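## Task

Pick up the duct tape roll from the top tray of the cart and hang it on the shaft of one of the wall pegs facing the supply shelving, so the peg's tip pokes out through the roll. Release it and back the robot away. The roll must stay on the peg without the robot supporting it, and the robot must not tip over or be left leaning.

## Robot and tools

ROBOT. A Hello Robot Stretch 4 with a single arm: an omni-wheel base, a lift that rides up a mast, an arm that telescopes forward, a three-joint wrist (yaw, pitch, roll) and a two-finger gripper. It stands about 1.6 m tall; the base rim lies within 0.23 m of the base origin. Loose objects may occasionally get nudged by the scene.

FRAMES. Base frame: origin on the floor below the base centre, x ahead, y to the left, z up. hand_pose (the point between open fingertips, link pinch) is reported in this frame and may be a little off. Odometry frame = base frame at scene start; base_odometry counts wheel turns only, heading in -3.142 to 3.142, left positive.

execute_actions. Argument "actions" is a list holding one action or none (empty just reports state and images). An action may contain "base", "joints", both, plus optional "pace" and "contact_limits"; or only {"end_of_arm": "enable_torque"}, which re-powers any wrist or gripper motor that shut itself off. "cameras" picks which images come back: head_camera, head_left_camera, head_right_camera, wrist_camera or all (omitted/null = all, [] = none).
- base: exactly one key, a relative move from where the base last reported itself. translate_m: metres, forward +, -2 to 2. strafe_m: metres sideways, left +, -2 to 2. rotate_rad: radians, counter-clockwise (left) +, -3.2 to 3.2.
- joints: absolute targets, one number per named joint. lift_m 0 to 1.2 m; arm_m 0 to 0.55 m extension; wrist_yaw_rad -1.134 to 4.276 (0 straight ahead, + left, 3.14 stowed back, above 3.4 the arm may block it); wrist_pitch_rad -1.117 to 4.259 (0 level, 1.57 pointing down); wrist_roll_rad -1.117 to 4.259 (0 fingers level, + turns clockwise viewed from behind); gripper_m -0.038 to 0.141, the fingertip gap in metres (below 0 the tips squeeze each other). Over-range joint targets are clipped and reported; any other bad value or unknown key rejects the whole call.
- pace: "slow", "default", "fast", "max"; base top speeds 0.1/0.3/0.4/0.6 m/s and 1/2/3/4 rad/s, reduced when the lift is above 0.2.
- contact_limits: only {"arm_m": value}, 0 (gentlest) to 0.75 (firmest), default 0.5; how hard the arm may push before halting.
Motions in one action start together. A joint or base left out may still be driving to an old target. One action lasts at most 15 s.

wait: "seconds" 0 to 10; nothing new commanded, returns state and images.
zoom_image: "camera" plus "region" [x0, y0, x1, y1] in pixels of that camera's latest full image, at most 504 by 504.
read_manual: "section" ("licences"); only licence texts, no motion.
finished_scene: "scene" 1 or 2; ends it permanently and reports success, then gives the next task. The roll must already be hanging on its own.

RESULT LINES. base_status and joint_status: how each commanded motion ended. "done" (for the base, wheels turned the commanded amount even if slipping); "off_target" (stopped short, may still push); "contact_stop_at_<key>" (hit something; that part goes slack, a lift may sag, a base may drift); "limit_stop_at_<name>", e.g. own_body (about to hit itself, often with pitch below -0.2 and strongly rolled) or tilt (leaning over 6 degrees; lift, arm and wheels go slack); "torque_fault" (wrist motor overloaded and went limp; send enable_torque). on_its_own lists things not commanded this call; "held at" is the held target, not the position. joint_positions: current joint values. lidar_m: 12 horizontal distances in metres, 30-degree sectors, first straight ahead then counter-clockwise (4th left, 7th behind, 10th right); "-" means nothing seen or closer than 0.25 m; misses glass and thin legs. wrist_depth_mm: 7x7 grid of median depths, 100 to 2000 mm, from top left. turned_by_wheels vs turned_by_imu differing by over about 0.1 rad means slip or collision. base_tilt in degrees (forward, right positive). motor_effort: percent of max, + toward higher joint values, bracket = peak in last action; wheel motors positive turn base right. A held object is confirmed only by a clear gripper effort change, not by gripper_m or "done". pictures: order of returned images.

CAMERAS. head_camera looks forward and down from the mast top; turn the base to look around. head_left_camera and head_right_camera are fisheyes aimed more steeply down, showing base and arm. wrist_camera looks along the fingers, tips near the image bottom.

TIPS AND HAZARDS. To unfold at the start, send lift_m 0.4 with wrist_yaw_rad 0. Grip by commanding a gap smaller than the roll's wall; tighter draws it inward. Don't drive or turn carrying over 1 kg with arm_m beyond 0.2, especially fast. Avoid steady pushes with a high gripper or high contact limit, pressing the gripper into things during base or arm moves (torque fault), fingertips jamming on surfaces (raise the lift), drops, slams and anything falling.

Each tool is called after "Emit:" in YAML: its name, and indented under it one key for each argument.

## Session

Emit:
execute_actions:
  actions: []

Scene clock: 0.00 s.
base_odometry: x=+0.000 y=+0.000 heading=+0.000 (m, m, rad; odometry frame)
turned_by_wheels: +0.000 (rad since the last result)
turned_by_imu: +0.000 (rad since the last result)
base_tilt: forward=-0.1 right=+0.6 (deg)
lidar_m: 1.78 1.88 1.95 2.03 2.08 1.68 1.92 2.29 2.16 2.31 1.85 1.32
base_status: not commanded
joint_positions: lift_m=+0.215 arm_m=+0.000 wrist_yaw_rad=+3.179 wrist_pitch_rad=+0.015 wrist_roll_rad=+0.009 gripper_m=+0.057
joint_status: not commanded
motor_effort: lift_m=+21 arm_m=-1 wrist_yaw_rad=+2 wrist_pitch_rad=-7 wrist_roll_rad=+0 gripper_m=-3 wheel_0=+0 wheel_1=+0 wheel_2=+0 (%)
hand_pose: x=-0.1207 y=+0.0766 z=+0.3890 quat_wxyz=(-0.019, -0.008, +0.004, +1.000) (m; base frame)
wrist_depth_mm: - 140 263 - - 1921 1808 / - 113 140 - - 1921 1808 / - 114 140 - - 1863 1756 / - 137 183 - - 1618 1708 / 220 - - - 1756 1661 1708 / 1255 1618 196 1708 214 1576 1661 / 931 976 1078 111 1060 1060 1118
pictures: head_camera, head_left_camera, head_right_camera, wrist_camera
camera_calibration (this result's frames):
wrist_camera: T_world_to_cam=[[-0.00225176, 0.999577, 0.0289928, -0.094206], [-0.0179335, 0.0289478, -0.99942, 0.444041], [-0.999837, -0.0027704, 0.0178608, 0.0980915], [0, 0, 0, 1]] pos_world=[0.105827, 0.0815839, 0.444763]
Images, in order (width x height): head_camera 420x560, head_left_camera 420x672, head_right_camera 420x672, wrist_camera 616x392.

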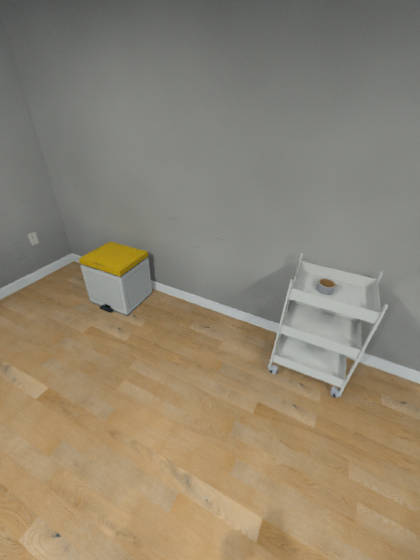

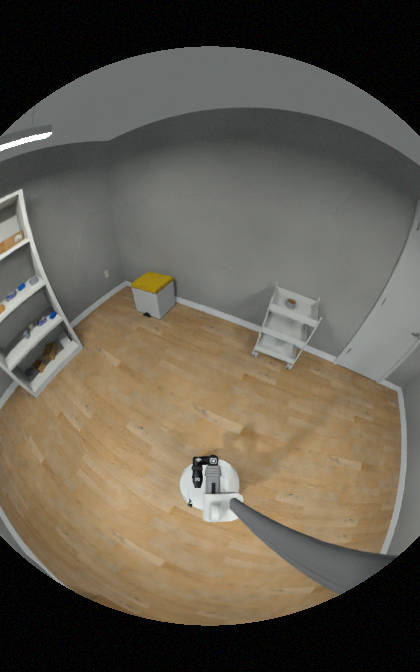

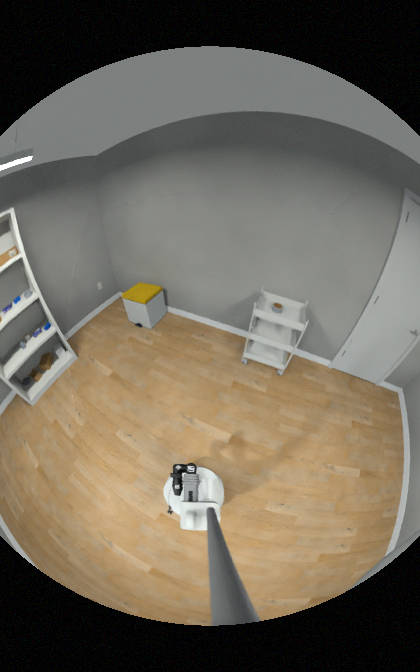

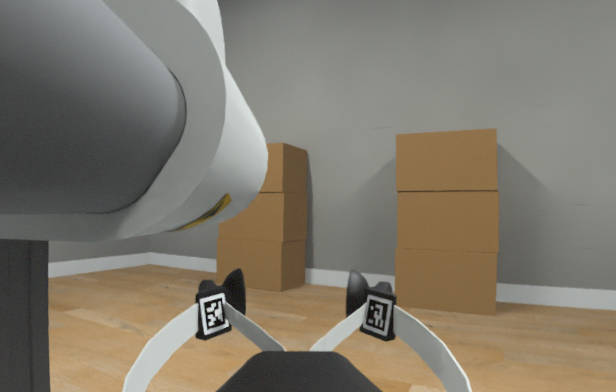

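Emit:
execute_actions:
  actions:
    - {"base":{"rotate_rad":-0.42},"joints":{"lift_m":1.0,"wrist_yaw_rad":0,"gripper_m":0.14},"pace":"fast"}
  cameras: []

Emit:
execute_actions:
  actions:
    - {"base":{"translate_m":0.83},"joints":{"arm_m":0.43,"wrist_pitch_rad":1.57}}
  cameras: ["head_camera","wrist_camera"]

Scene clock: 3.50 s.
base_odometry: x=+0.000 y=+0.000 heading=-0.420 (m, m, rad; odometry frame)
turned_by_wheels: -0.420 (rad since the last result)
turned_by_imu: -0.430 (rad since the last result)
base_tilt: forward=-0.1 right=+0.5 (deg)
lidar_m: 1.30 1.85 1.93 1.93 2.61 2.05 1.67 1.95 2.28 2.17 2.29 1.36
base_status: done
joint_positions: lift_m=+1.000 arm_m=+0.000 wrist_yaw_rad=+0.001 wrist_pitch_rad=+0.015 wrist_roll_rad=+0.009 gripper_m=+0.140
joint_status: all done
motor_effort: lift_m=+26(27) arm_m=-1(1) wrist_yaw_rad=-1(5) wrist_pitch_rad=-6(8) wrist_roll_rad=+0(0) gripper_m=-2(7) wheel_0=+0(8) wheel_1=-1(4) wheel_2=-1(7) (%)
hand_pose: x=+0.4593 y=-0.0873 z=+1.1734 quat_wxyz=(+1.000, +0.004, +0.008, +0.000) (m; base frame)
wrist_depth_mm: 1576 1499 1576 1576 1576 1537 1576 / 1537 1537 1537 1537 1499 1537 1576 / 1576 1537 1576 1499 1576 1537 1537 / 1576 1537 1537 1537 1499 1499 1537 / 1499 1499 1576 1499 1537 1537 1537 / 1499 207 1499 1499 219 1499 1464 / 1499 1499 1537 111 1499 1464 1464
pictures: none
No camera images: the call's "cameras" was empty. Leave "cameras" out to get every camera's image.

Scene clock: 7.73 s.
base_odometry: x=+0.758 y=-0.338 heading=-0.420 (m, m, rad; odometry frame)
turned_by_wheels: +0.000 (rad since the last result)
turned_by_imu: -0.004 (rad since the last result)
base_tilt: forward=-0.2 right=+0.5 (deg)
lidar_m: 0.47 0.97 1.36 1.96 2.02 2.90 2.49 2.72 2.39 2.30 1.22 0.51
base_status: done
joint_positions: lift_m=+1.000 arm_m=+0.429 wrist_yaw_rad=+0.000 wrist_pitch_rad=+1.570 wrist_roll_rad=+0.009 gripper_m=+0.140
joint_status: all done
motor_effort: lift_m=+25(26) arm_m=+5(6) wrist_yaw_rad=+0(0) wrist_pitch_rad=+0(8) wrist_roll_rad=+0(0) gripper_m=-2(1) wheel_0=+0(6) wheel_1=+1(2) wheel_2=+0(9) (%)
hand_pose: x=+0.6003 y=-0.0874 z=+0.8894 quat_wxyz=(+0.707, +0.003, +0.707, -0.003) (m; base frame)
wrist_depth_mm: 591 539 535 530 521 521 484 / 831 707 459 462 462 442 683 / 1078 1118 455 459 462 469 1025 / 1098 1098 449 455 459 462 1160 / 1098 1078 452 452 459 459 1138 / 1078 208 449 445 219 433 1138 / 1078 1098 410 111 430 427 1098
pictures: head_camera, wrist_camera
camera_calibration (this result's frames):
wrist_camera: T_world_to_cam=[[0.0285113, -0.99896, 0.0355774, -0.1422], [-0.99902, -0.0296825, -0.0328387, 0.685938], [0.0338606, -0.0346063, -0.998827, 1.09057], [0, 0, 0, 1]] pos_world=[0.652393, -0.0839512, 1.11688]
Images, in order (width x height): head_camera 420x560, wrist_camera 616x392.

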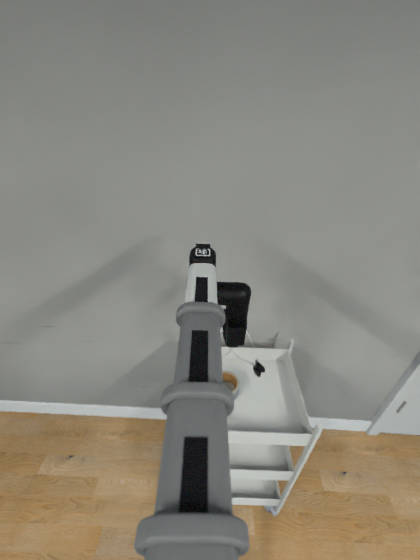

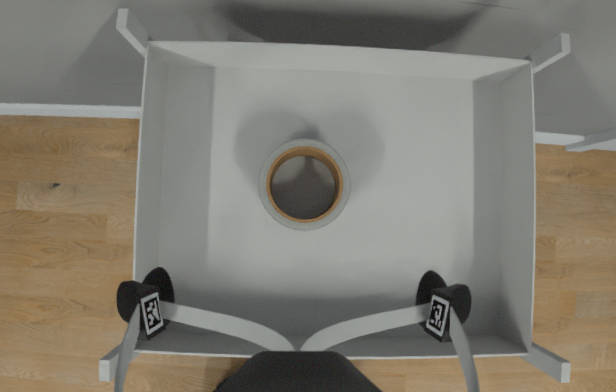

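Emit:
execute_actions:
  actions:
    - {"joints":{"lift_m":0.805,"arm_m":0.508}}
  cameras: ["wrist_camera"]

Emit:
execute_actions:
  actions:
    - {"joints":{"gripper_m":0.05}}
  cameras: []

Emit:
execute_actions:
  actions:
    - {"joints":{"lift_m":0.97}}
  cameras: ["wrist_camera"]

Emit:
execute_actions:
  actions:
    - {"base":{"translate_m":-0.8},"joints":{"arm_m":0.05}}
  cameras: []

Emit:
execute_actions:
  actions:
    - {"base":{"rotate_rad":-1.58},"joints":{"wrist_pitch_rad":0,"lift_m":0.8}}
  cameras: ["head_camera","wrist_camera"]

Scene clock: 10.20 s.
base_odometry: x=+0.758 y=-0.338 heading=-0.420 (m, m, rad; odometry frame)
turned_by_wheels: +0.000 (rad since the last result)
turned_by_imu: -0.001 (rad since the last result)
base_tilt: forward=+0.0 right=+0.5 (deg)
lidar_m: 0.47 0.95 1.34 1.96 2.00 2.89 2.50 2.71 2.38 2.30 1.25 0.51
base_status: not commanded
joint_positions: lift_m=+0.805 arm_m=+0.507 wrist_yaw_rad=+0.000 wrist_pitch_rad=+1.570 wrist_roll_rad=+0.009 gripper_m=+0.140
joint_status: all done
motor_effort: lift_m=+16(23) arm_m=+5(6) wrist_yaw_rad=+1(1) wrist_pitch_rad=-2(2) wrist_roll_rad=+0(1) gripper_m=+0(2) wheel_0=+0(1) wheel_1=+0(0) wheel_2=+0(0) (%)
hand_pose: x=+0.6782 y=-0.0874 z=+0.6952 quat_wxyz=(+0.707, +0.003, +0.707, -0.003) (m; base frame)
wrist_depth_mm: 210 220 220 219 222 332 338 / 235 258 260 263 265 267 260 / 238 257 258 263 265 267 268 / 239 256 256 262 262 264 267 / 243 253 257 257 260 263 265 / 240 208 229 257 212 262 263 / 240 249 253 111 258 259 262
pictures: wrist_camera
camera_calibration (this result's frames):
wrist_camera: T_world_to_cam=[[0.0285016, -0.99896, 0.0355768, -0.137505], [-0.999021, -0.029672, -0.0328168, 0.75742], [0.0338383, -0.0346066, -0.998828, 0.893923], [0, 0, 0, 1]] pos_world=[0.730349, -0.0839517, 0.922623]
Images, in order (width x height): wrist_camera 616x392.

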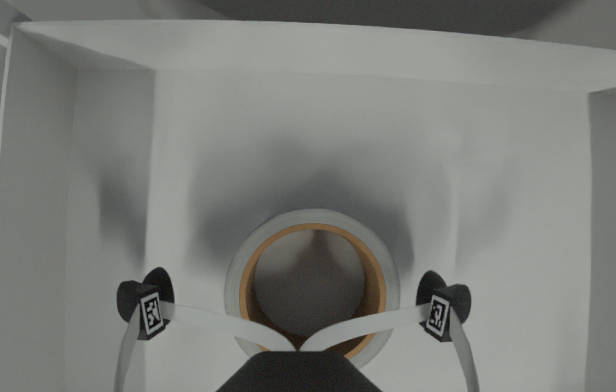

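Scene clock: 12.10 s.
base_odometry: x=+0.758 y=-0.338 heading=-0.420 (m, m, rad; odometry frame)
turned_by_wheels: +0.000 (rad since the last result)
turned_by_imu: -0.001 (rad since the last result)
base_tilt: forward=+0.0 right=+0.5 (deg)
lidar_m: 0.48 0.94 1.36 1.94 2.01 2.90 2.49 2.71 2.36 2.29 1.24 0.49
base_status: not commanded
joint_positions: lift_m=+0.805 arm_m=+0.507 wrist_yaw_rad=+0.000 wrist_pitch_rad=+1.570 wrist_roll_rad=+0.009 gripper_m=+0.050
joint_status: all done
motor_effort: lift_m=+16(16) arm_m=+4(5) wrist_yaw_rad=+1(1) wrist_pitch_rad=-1(2) wrist_roll_rad=-1(1) gripper_m=-19(19) wheel_0=+0(0) wheel_1=+0(0) wheel_2=+0(0) (%)
hand_pose: x=+0.6782 y=-0.0874 z=+0.6951 quat_wxyz=(+0.707, +0.003, +0.707, -0.003) (m; base frame)
wrist_depth_mm: 211 220 221 219 220 277 340 / 235 258 260 264 264 267 262 / 237 257 259 262 263 266 267 / 240 256 257 260 263 264 267 / 242 254 255 258 260 264 264 / 242 251 200 257 195 262 262 / 240 250 236 111 257 256 260
pictures: none
No camera images: the call's "cameras" was empty. Leave "cameras" out to get every camera's image.

Scene clock: 13.87 s.
base_odometry: x=+0.758 y=-0.338 heading=-0.420 (m, m, rad; odometry frame)
turned_by_wheels: +0.000 (rad since the last result)
turned_by_imu: -0.001 (rad since the last result)
base_tilt: forward=-0.1 right=+0.5 (deg)
lidar_m: 0.46 0.94 1.35 1.95 2.01 2.91 2.48 2.71 2.37 2.28 1.25 0.52
base_status: not commanded
joint_positions: lift_m=+0.969 arm_m=+0.507 wrist_yaw_rad=+0.000 wrist_pitch_rad=+1.570 wrist_roll_rad=+0.009 gripper_m=+0.050
joint_status: all done
motor_effort: lift_m=+27(28) arm_m=+5(5) wrist_yaw_rad=+1(2) wrist_pitch_rad=-2(2) wrist_roll_rad=-1(0) gripper_m=-19(20) wheel_0=+0(0) wheel_1=+0(0) wheel_2=+0(0) (%)
hand_pose: x=+0.6782 y=-0.0874 z=+0.8592 quat_wxyz=(+0.707, +0.003, +0.707, -0.003) (m; base frame)
wrist_depth_mm: 424 410 410 404 392 373 370 / 597 535 525 564 549 517 492 / 1078 421 418 430 427 430 402 / 1060 418 421 424 430 433 1098 / 1060 421 413 421 427 430 1098 / 1042 399 201 421 195 424 1118 / 1042 399 315 111 421 424 382
pictures: wrist_camera
camera_calibration (this result's frames):
wrist_camera: T_world_to_cam=[[0.0285042, -0.99896, 0.0355749, -0.143341], [-0.999023, -0.0296722, -0.0327478, 0.76273], [0.0337693, -0.0346066, -0.99883, 1.05783], [0, 0, 0, 1]] pos_world=[0.730349, -0.0839517, 1.08667]
Images, in order (width x height): wrist_camera 616x392.

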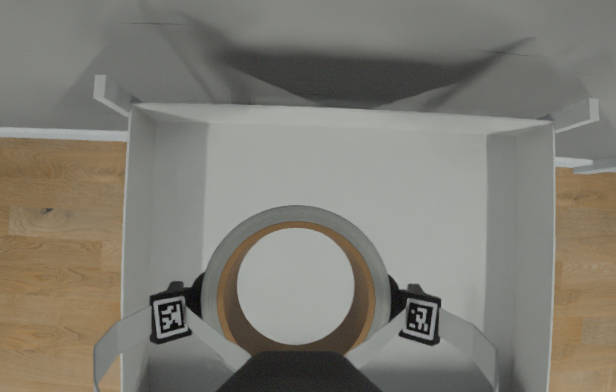

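Scene clock: 18.03 s.
base_odometry: x=+0.027 y=-0.012 heading=-0.420 (m, m, rad; odometry frame)
turned_by_wheels: +0.000 (rad since the last result)
turned_by_imu: +0.000 (rad since the last result)
base_tilt: forward=+0.0 right=+0.5 (deg)
lidar_m: 1.27 1.80 1.89 1.95 2.62 2.09 1.70 1.96 2.28 2.16 2.27 1.34
base_status: done
joint_positions: lift_m=+0.970 arm_m=+0.051 wrist_yaw_rad=+0.000 wrist_pitch_rad=+1.570 wrist_roll_rad=+0.009 gripper_m=+0.050
joint_status: all done
motor_effort: lift_m=+27(27) arm_m=-5(4) wrist_yaw_rad=+1(1) wrist_pitch_rad=+0(3) wrist_roll_rad=-1(0) gripper_m=-20(17) wheel_0=-1(5) wheel_1=+0(5) wheel_2=+0(7) (%)
hand_pose: x=+0.2219 y=-0.0874 z=+0.8593 quat_wxyz=(+0.707, +0.003, +0.707, -0.003) (m; base frame)
wrist_depth_mm: 1098 1098 1078 1118 1160 1138 1160 / 1078 1098 1078 1098 1118 1098 1138 / 1078 1098 1098 1098 1098 1118 1138 / 1042 1060 1098 1098 1118 1098 1098 / 1060 1078 842 891 1098 1098 1118 / 1042 1060 200 854 195 1118 1118 / 1060 1060 530 111 1078 1098 1098
pictures: none
No camera images: the call's "cameras" was empty. Leave "cameras" out to get every camera's image.

Scene clock: 20.27 s.
base_odometry: x=+0.027 y=-0.012 heading=-2.000 (m, m, rad; odometry frame)
turned_by_wheels: -1.580 (rad since the last result)
turned_by_imu: -1.613 (rad since the last result)
base_tilt: forward=-0.1 right=+0.6 (deg)
lidar_m: 2.16 2.34 1.74 1.26 1.79 1.86 1.96 2.64 2.08 1.69 1.94 2.29
base_status: done
joint_positions: lift_m=+0.800 arm_m=+0.051 wrist_yaw_rad=+0.000 wrist_pitch_rad=+0.004 wrist_roll_rad=+0.009 gripper_m=+0.050
joint_status: all done
motor_effort: lift_m=+16(26) arm_m=-5(5) wrist_yaw_rad=+2(1) wrist_pitch_rad=-12(17) wrist_roll_rad=-1(0) gripper_m=-18(20) wheel_0=-1(4) wheel_1=-1(4) wheel_2=+1(7) (%)
hand_pose: x=+0.5102 y=-0.0874 z=+0.9774 quat_wxyz=(+1.000, +0.004, +0.002, +0.000) (m; base frame)
wrist_depth_mm: - - - - - - - / - - - - - - - / 1983 1983 - - - - - / 1983 - 1983 - - - - / 1921 1983 1983 1921 - - - / 1983 1983 201 - 196 - - / 1921 1921 1098 111 - 1983 1983
pictures: head_camera, wrist_camera
camera_calibration (this result's frames):
wrist_camera: T_world_to_cam=[[-0.0354711, -0.998961, 0.0286039, -0.103311], [0.0280158, -0.0296047, -0.999169, 1.01936], [0.998978, -0.0346402, 0.0290368, -0.315581], [0, 0, 0, 1]] pos_world=[0.283036, -0.0839572, 1.03063]
Images, in order (width x height): head_camera 420x560, wrist_camera 616x392.

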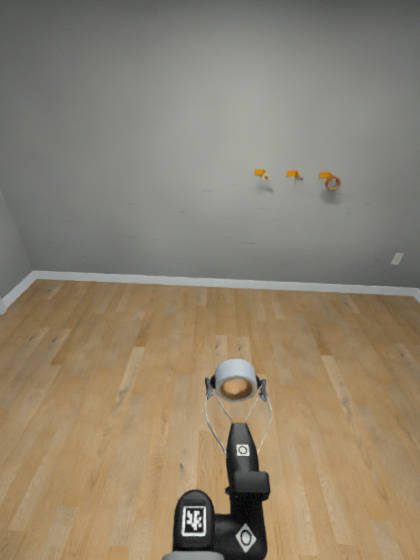

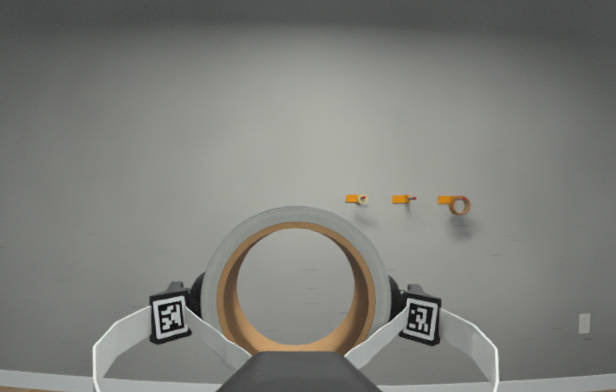

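Emit:
execute_actions:
  actions:
    - {"base":{"strafe_m":-0.59},"joints":{"lift_m":0.85},"pace":"fast"}
  cameras: []

Emit:
execute_actions:
  actions:
    - {"base":{"translate_m":1.35},"joints":{"arm_m":0.15},"pace":"fast"}
  cameras: ["head_camera","wrist_camera"]

Scene clock: 23.30 s.
base_odometry: x=-0.509 y=+0.234 heading=-2.000 (m, m, rad; odometry frame)
turned_by_wheels: +0.000 (rad since the last result)
turned_by_imu: -0.001 (rad since the last result)
base_tilt: forward=+0.0 right=+0.5 (deg)
lidar_m: 0.48 2.34 2.37 1.86 2.31 2.03 1.99 1.98 1.47 1.10 1.39 1.62
base_status: done
joint_positions: lift_m=+0.850 arm_m=+0.051 wrist_yaw_rad=+0.000 wrist_pitch_rad=+0.004 wrist_roll_rad=+0.009 gripper_m=+0.050
joint_status: all done
motor_effort: lift_m=+27(29) arm_m=-5(5) wrist_yaw_rad=+1(1) wrist_pitch_rad=-12(14) wrist_roll_rad=+0(1) gripper_m=-18(18) wheel_0=+0(12) wheel_1=-1(9) wheel_2=+1(0) (%)
hand_pose: x=+0.5102 y=-0.0874 z=+1.0267 quat_wxyz=(+1.000, +0.004, +0.002, +0.000) (m; base frame)
wrist_depth_mm: 1921 - - - - - 1921 / 1983 - - - - - 1983 / 1921 1983 1983 1983 - - 1921 / 1983 1983 1983 1983 1863 - 1921 / 1983 - 1921 1983 1983 1983 1921 / 1921 1863 201 1921 196 1983 1921 / 1983 1983 1098 111 1983 - 1863
pictures: none
No camera images: the call's "cameras" was empty. Leave "cameras" out to get every camera's image.

Scene clock: 28.13 s.
base_odometry: x=-1.071 y=-0.994 heading=-2.001 (m, m, rad; odometry frame)
turned_by_wheels: +0.000 (rad since the last result)
turned_by_imu: -0.005 (rad since the last result)
base_tilt: forward=-0.3 right=+0.4 (deg)
lidar_m: 0.60 0.94 1.29 2.22 2.13 3.27 3.54 1.63 1.22 1.14 1.22 0.78
base_status: done
joint_positions: lift_m=+0.850 arm_m=+0.149 wrist_yaw_rad=+0.000 wrist_pitch_rad=+0.004 wrist_roll_rad=+0.009 gripper_m=+0.050
joint_status: all done
motor_effort: lift_m=+26(26) arm_m=+5(5) wrist_yaw_rad=+0(2) wrist_pitch_rad=-11(12) wrist_roll_rad=-1(0) gripper_m=-18(17) wheel_0=-1(2) wheel_1=+0(8) wheel_2=+0(10) (%)
hand_pose: x=+0.6085 y=-0.0874 z=+1.0266 quat_wxyz=(+1.000, +0.004, +0.002, +0.000) (m; base frame)
wrist_depth_mm: 535 535 544 539 544 539 549 / 530 530 535 535 539 539 549 / 530 530 539 539 544 539 544 / 521 525 530 535 535 530 488 / 521 525 525 521 530 535 484 / 521 525 200 530 196 535 535 / 521 521 370 111 530 525 535
pictures: head_camera, wrist_camera
camera_calibration (this result's frames):
wrist_camera: T_world_to_cam=[[-0.0354066, -0.998964, 0.0286005, -0.101248], [0.0281147, -0.0296028, -0.999166, 1.06571], [0.998977, -0.034573, 0.0291337, -0.41531], [0, 0, 0, 1]] pos_world=[0.381338, -0.0839531, 1.07982]
Images, in order (width x height): head_camera 420x560, wrist_camera 616x392.

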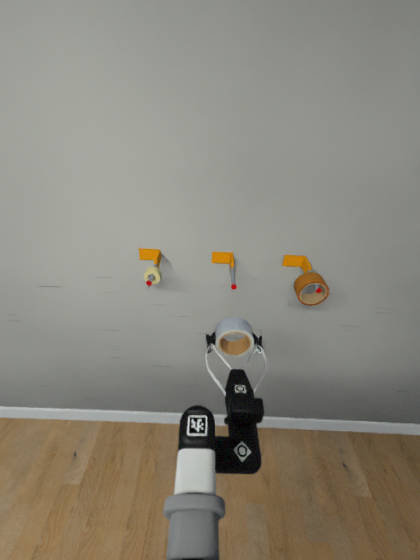

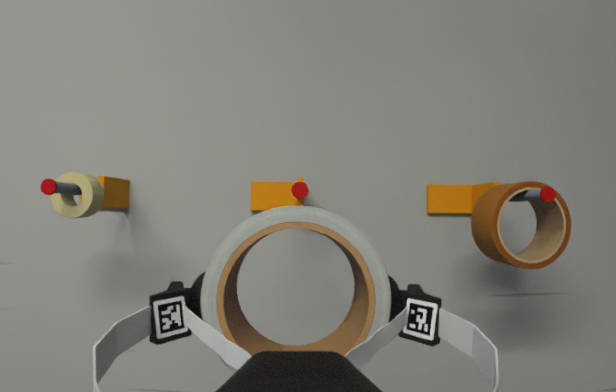

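Tip is ~0.02 above the camera; raise 0.055.

Emit:
execute_actions:
  actions:
    - {"joints":{"lift_m":0.905}}
  cameras: []

Emit:
execute_actions:
  actions:
    - {"joints":{"arm_m":0.345},"contact_limits":{"arm_m":0.2}}
  cameras: []

Emit:
execute_actions:
  actions:
    - {"joints":{"lift_m":0.892}}
  cameras: ["head_camera","wrist_camera"]

Scene clock: 29.63 s.
base_odometry: x=-1.071 y=-0.994 heading=-2.001 (m, m, rad; odometry frame)
turned_by_wheels: +0.000 (rad since the last result)
turned_by_imu: -0.001 (rad since the last result)
base_tilt: forward=-0.1 right=+0.5 (deg)
lidar_m: 0.61 0.93 1.26 2.22 2.12 3.28 3.55 1.63 1.20 1.15 1.23 0.78
base_status: not commanded
joint_positions: lift_m=+0.905 arm_m=+0.149 wrist_yaw_rad=+0.000 wrist_pitch_rad=+0.004 wrist_roll_rad=+0.009 gripper_m=+0.050
joint_status: all done
motor_effort: lift_m=+27(30) arm_m=+5(5) wrist_yaw_rad=+0(1) wrist_pitch_rad=-13(13) wrist_roll_rad=-1(0) gripper_m=-18(18) wheel_0=-1(1) wheel_1=+0(0) wheel_2=-1(0) (%)
hand_pose: x=+0.6085 y=-0.0874 z=+1.0816 quat_wxyz=(+1.000, +0.004, +0.002, +0.000) (m; base frame)
wrist_depth_mm: 530 539 539 539 544 554 549 / 535 535 539 544 544 539 549 / 525 535 530 535 539 535 544 / 525 530 530 535 539 539 530 / 525 525 530 530 530 530 535 / 521 521 201 525 196 539 535 / 521 521 373 111 525 530 525
pictures: none
No camera images: the call's "cameras" was empty. Leave "cameras" out to get every camera's image.

Scene clock: 31.30 s.
base_odometry: x=-1.071 y=-0.994 heading=-2.001 (m, m, rad; odometry frame)
turned_by_wheels: +0.000 (rad since the last result)
turned_by_imu: -0.001 (rad since the last result)
base_tilt: forward=-0.2 right=+0.5 (deg)
lidar_m: 0.76 0.92 1.32 2.23 2.12 3.29 3.50 1.64 1.19 1.12 1.23 0.80
base_status: not commanded
joint_positions: lift_m=+0.905 arm_m=+0.344 wrist_yaw_rad=+0.000 wrist_pitch_rad=+0.004 wrist_roll_rad=+0.009 gripper_m=+0.050
joint_status: all done
motor_effort: lift_m=+27(27) arm_m=+4(4) wrist_yaw_rad=+0(1) wrist_pitch_rad=-11(11) wrist_roll_rad=-1(0) gripper_m=-19(18) wheel_0=-1(1) wheel_1=+0(0) wheel_2=+0(0) (%)
contact_limits: arm_m 0.2
hand_pose: x=+0.8035 y=-0.0874 z=+1.0816 quat_wxyz=(+1.000, +0.004, +0.002, +0.000) (m; base frame)
wrist_depth_mm: 338 340 340 342 345 343 349 / 338 336 340 343 343 343 345 / 332 336 336 338 342 345 343 / 332 334 336 338 338 342 342 / 332 330 332 327 336 336 330 / 329 330 201 332 195 336 336 / 327 325 276 111 334 334 336
pictures: none
No camera images: the call's "cameras" was empty. Leave "cameras" out to get every camera's image.

Scene clock: 32.00 s.
base_odometry: x=-1.071 y=-0.994 heading=-2.001 (m, m, rad; odometry frame)
turned_by_wheels: +0.000 (rad since the last result)
turned_by_imu: +0.000 (rad since the last result)
base_tilt: forward=-0.2 right=+0.6 (deg)
lidar_m: 0.76 0.93 1.30 2.20 2.13 3.29 3.54 1.63 1.18 1.15 1.27 0.77
base_status: not commanded
joint_positions: lift_m=+0.892 arm_m=+0.344 wrist_yaw_rad=+0.000 wrist_pitch_rad=+0.004 wrist_roll_rad=+0.009 gripper_m=+0.050
joint_status: all done
motor_effort: lift_m=+17(26) arm_m=+5(5) wrist_yaw_rad=+1(1) wrist_pitch_rad=-11(11) wrist_roll_rad=-1(1) gripper_m=-17(18) wheel_0=-1(1) wheel_1=+0(0) wheel_2=+0(0) (%)
hand_pose: x=+0.8035 y=-0.0874 z=+1.0694 quat_wxyz=(+1.000, +0.004, +0.002, +0.000) (m; base frame)
wrist_depth_mm: 338 342 342 343 345 343 347 / 336 340 340 340 342 345 349 / 332 334 336 340 340 342 342 / 334 334 334 338 340 342 342 / 330 330 330 236 336 338 332 / 329 330 201 332 196 334 338 / 329 330 274 111 332 332 338
pictures: head_camera, wrist_camera
camera_calibration (this result's frames):
wrist_camera: T_world_to_cam=[[-0.0353651, -0.998965, 0.0286006, -0.0955897], [0.0281182, -0.0296018, -0.999166, 1.10301], [0.998979, -0.0345314, 0.029136, -0.611348], [0, 0, 0, 1]] pos_world=[0.576328, -0.0839505, 1.12263]
Images, in order (width x height): head_camera 420x560, wrist_camera 616x392.

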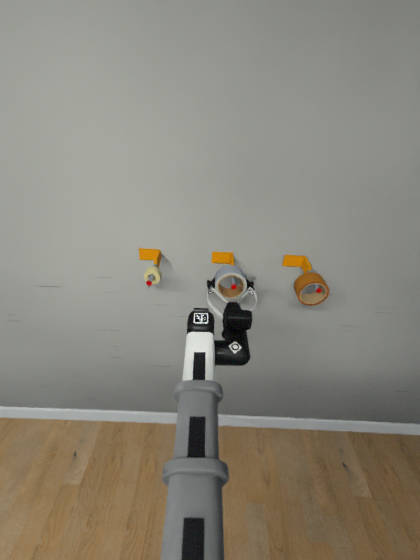

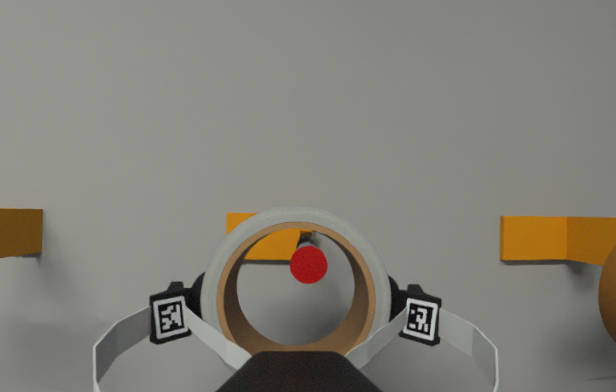

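Emit:
execute_actions:
  actions:
    - {"joints":{"gripper_m":0.14,"lift_m":0.885}}
  cameras: []

Emit:
execute_actions:
  actions:
    - {"joints":{"arm_m":0.0},"base":{"translate_m":-0.2}}
  cameras: ["wrist_camera"]

Emit:
finished_scene:
  scene: 2

Scene clock: 34.17 s.
base_odometry: x=-1.071 y=-0.994 heading=-2.001 (m, m, rad; odometry frame)
turned_by_wheels: +0.000 (rad since the last result)
turned_by_imu: -0.001 (rad since the last result)
base_tilt: forward=-0.1 right=+0.5 (deg)
lidar_m: 0.75 0.91 1.28 2.22 2.12 3.31 3.58 1.62 1.19 1.14 1.25 0.78
base_status: not commanded
joint_positions: lift_m=+0.885 arm_m=+0.344 wrist_yaw_rad=+0.000 wrist_pitch_rad=+0.002 wrist_roll_rad=+0.009 gripper_m=+0.140
joint_status: all done
motor_effort: lift_m=+16(17) arm_m=+5(5) wrist_yaw_rad=+0(1) wrist_pitch_rad=-7(11) wrist_roll_rad=-1(1) gripper_m=-2(17) wheel_0=-1(1) wheel_1=+0(0) wheel_2=+0(1) (%)
hand_pose: x=+0.8035 y=-0.0874 z=+1.0630 quat_wxyz=(+1.000, +0.004, +0.001, +0.000) (m; base frame)
wrist_depth_mm: 336 342 342 345 345 347 347 / 336 338 340 343 345 345 347 / 334 334 342 340 340 342 343 / 330 334 336 340 342 343 343 / 332 332 332 327 336 338 332 / 327 206 238 334 211 338 338 / 325 329 329 111 332 334 336
pictures: none
No camera images: the call's "cameras" was empty. Leave "cameras" out to get every camera's image.

Scene clock: 36.30 s.
base_odometry: x=-0.988 y=-0.812 heading=-2.001 (m, m, rad; odometry frame)
turned_by_wheels: +0.000 (rad since the last result)
turned_by_imu: -0.001 (rad since the last result)
base_tilt: forward=+0.0 right=+0.6 (deg)
lidar_m: 0.94 1.13 1.60 2.22 2.04 3.12 3.37 1.62 1.47 1.13 1.51 0.99
base_status: done
joint_positions: lift_m=+0.885 arm_m=+0.001 wrist_yaw_rad=+0.000 wrist_pitch_rad=+0.002 wrist_roll_rad=+0.009 gripper_m=+0.140
joint_status: all done
motor_effort: lift_m=+16(16) arm_m=-6(7) wrist_yaw_rad=+1(0) wrist_pitch_rad=-8(7) wrist_roll_rad=-1(0) gripper_m=+1(2) wheel_0=+0(8) wheel_1=-1(7) wheel_2=+0(9) (%)
hand_pose: x=+0.4603 y=-0.0875 z=+1.0630 quat_wxyz=(+1.000, +0.004, +0.001, +0.000) (m; base frame)
wrist_depth_mm: 891 878 891 891 904 891 904 / 878 904 878 878 904 891 904 / 866 891 891 878 878 904 904 / 866 878 878 904 891 878 904 / 878 878 891 878 866 891 878 / 866 206 878 866 220 866 878 / 854 854 866 111 878 866 878
pictures: wrist_camera
camera_calibration (this result's frames):
wrist_camera: T_world_to_cam=[[-0.0356064, -0.998958, 0.0285361, -0.107419], [0.0299187, -0.0296069, -0.999114, 1.10533], [0.998918, -0.034721, 0.0309418, -0.270168], [0, 0, 0, 1]] pos_world=[0.232981, -0.0839622, 1.11578]
Images, in order (width x height): wrist_camera 616x392.

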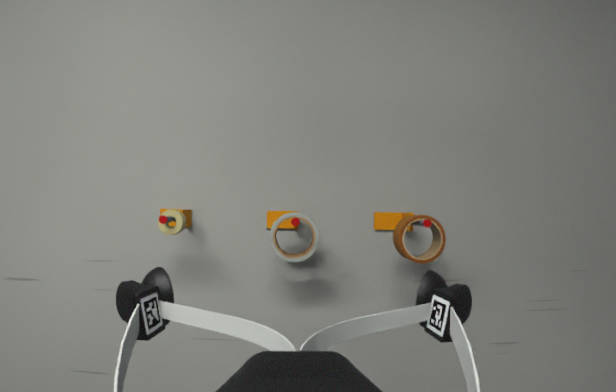

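The scene is finished: the task was done.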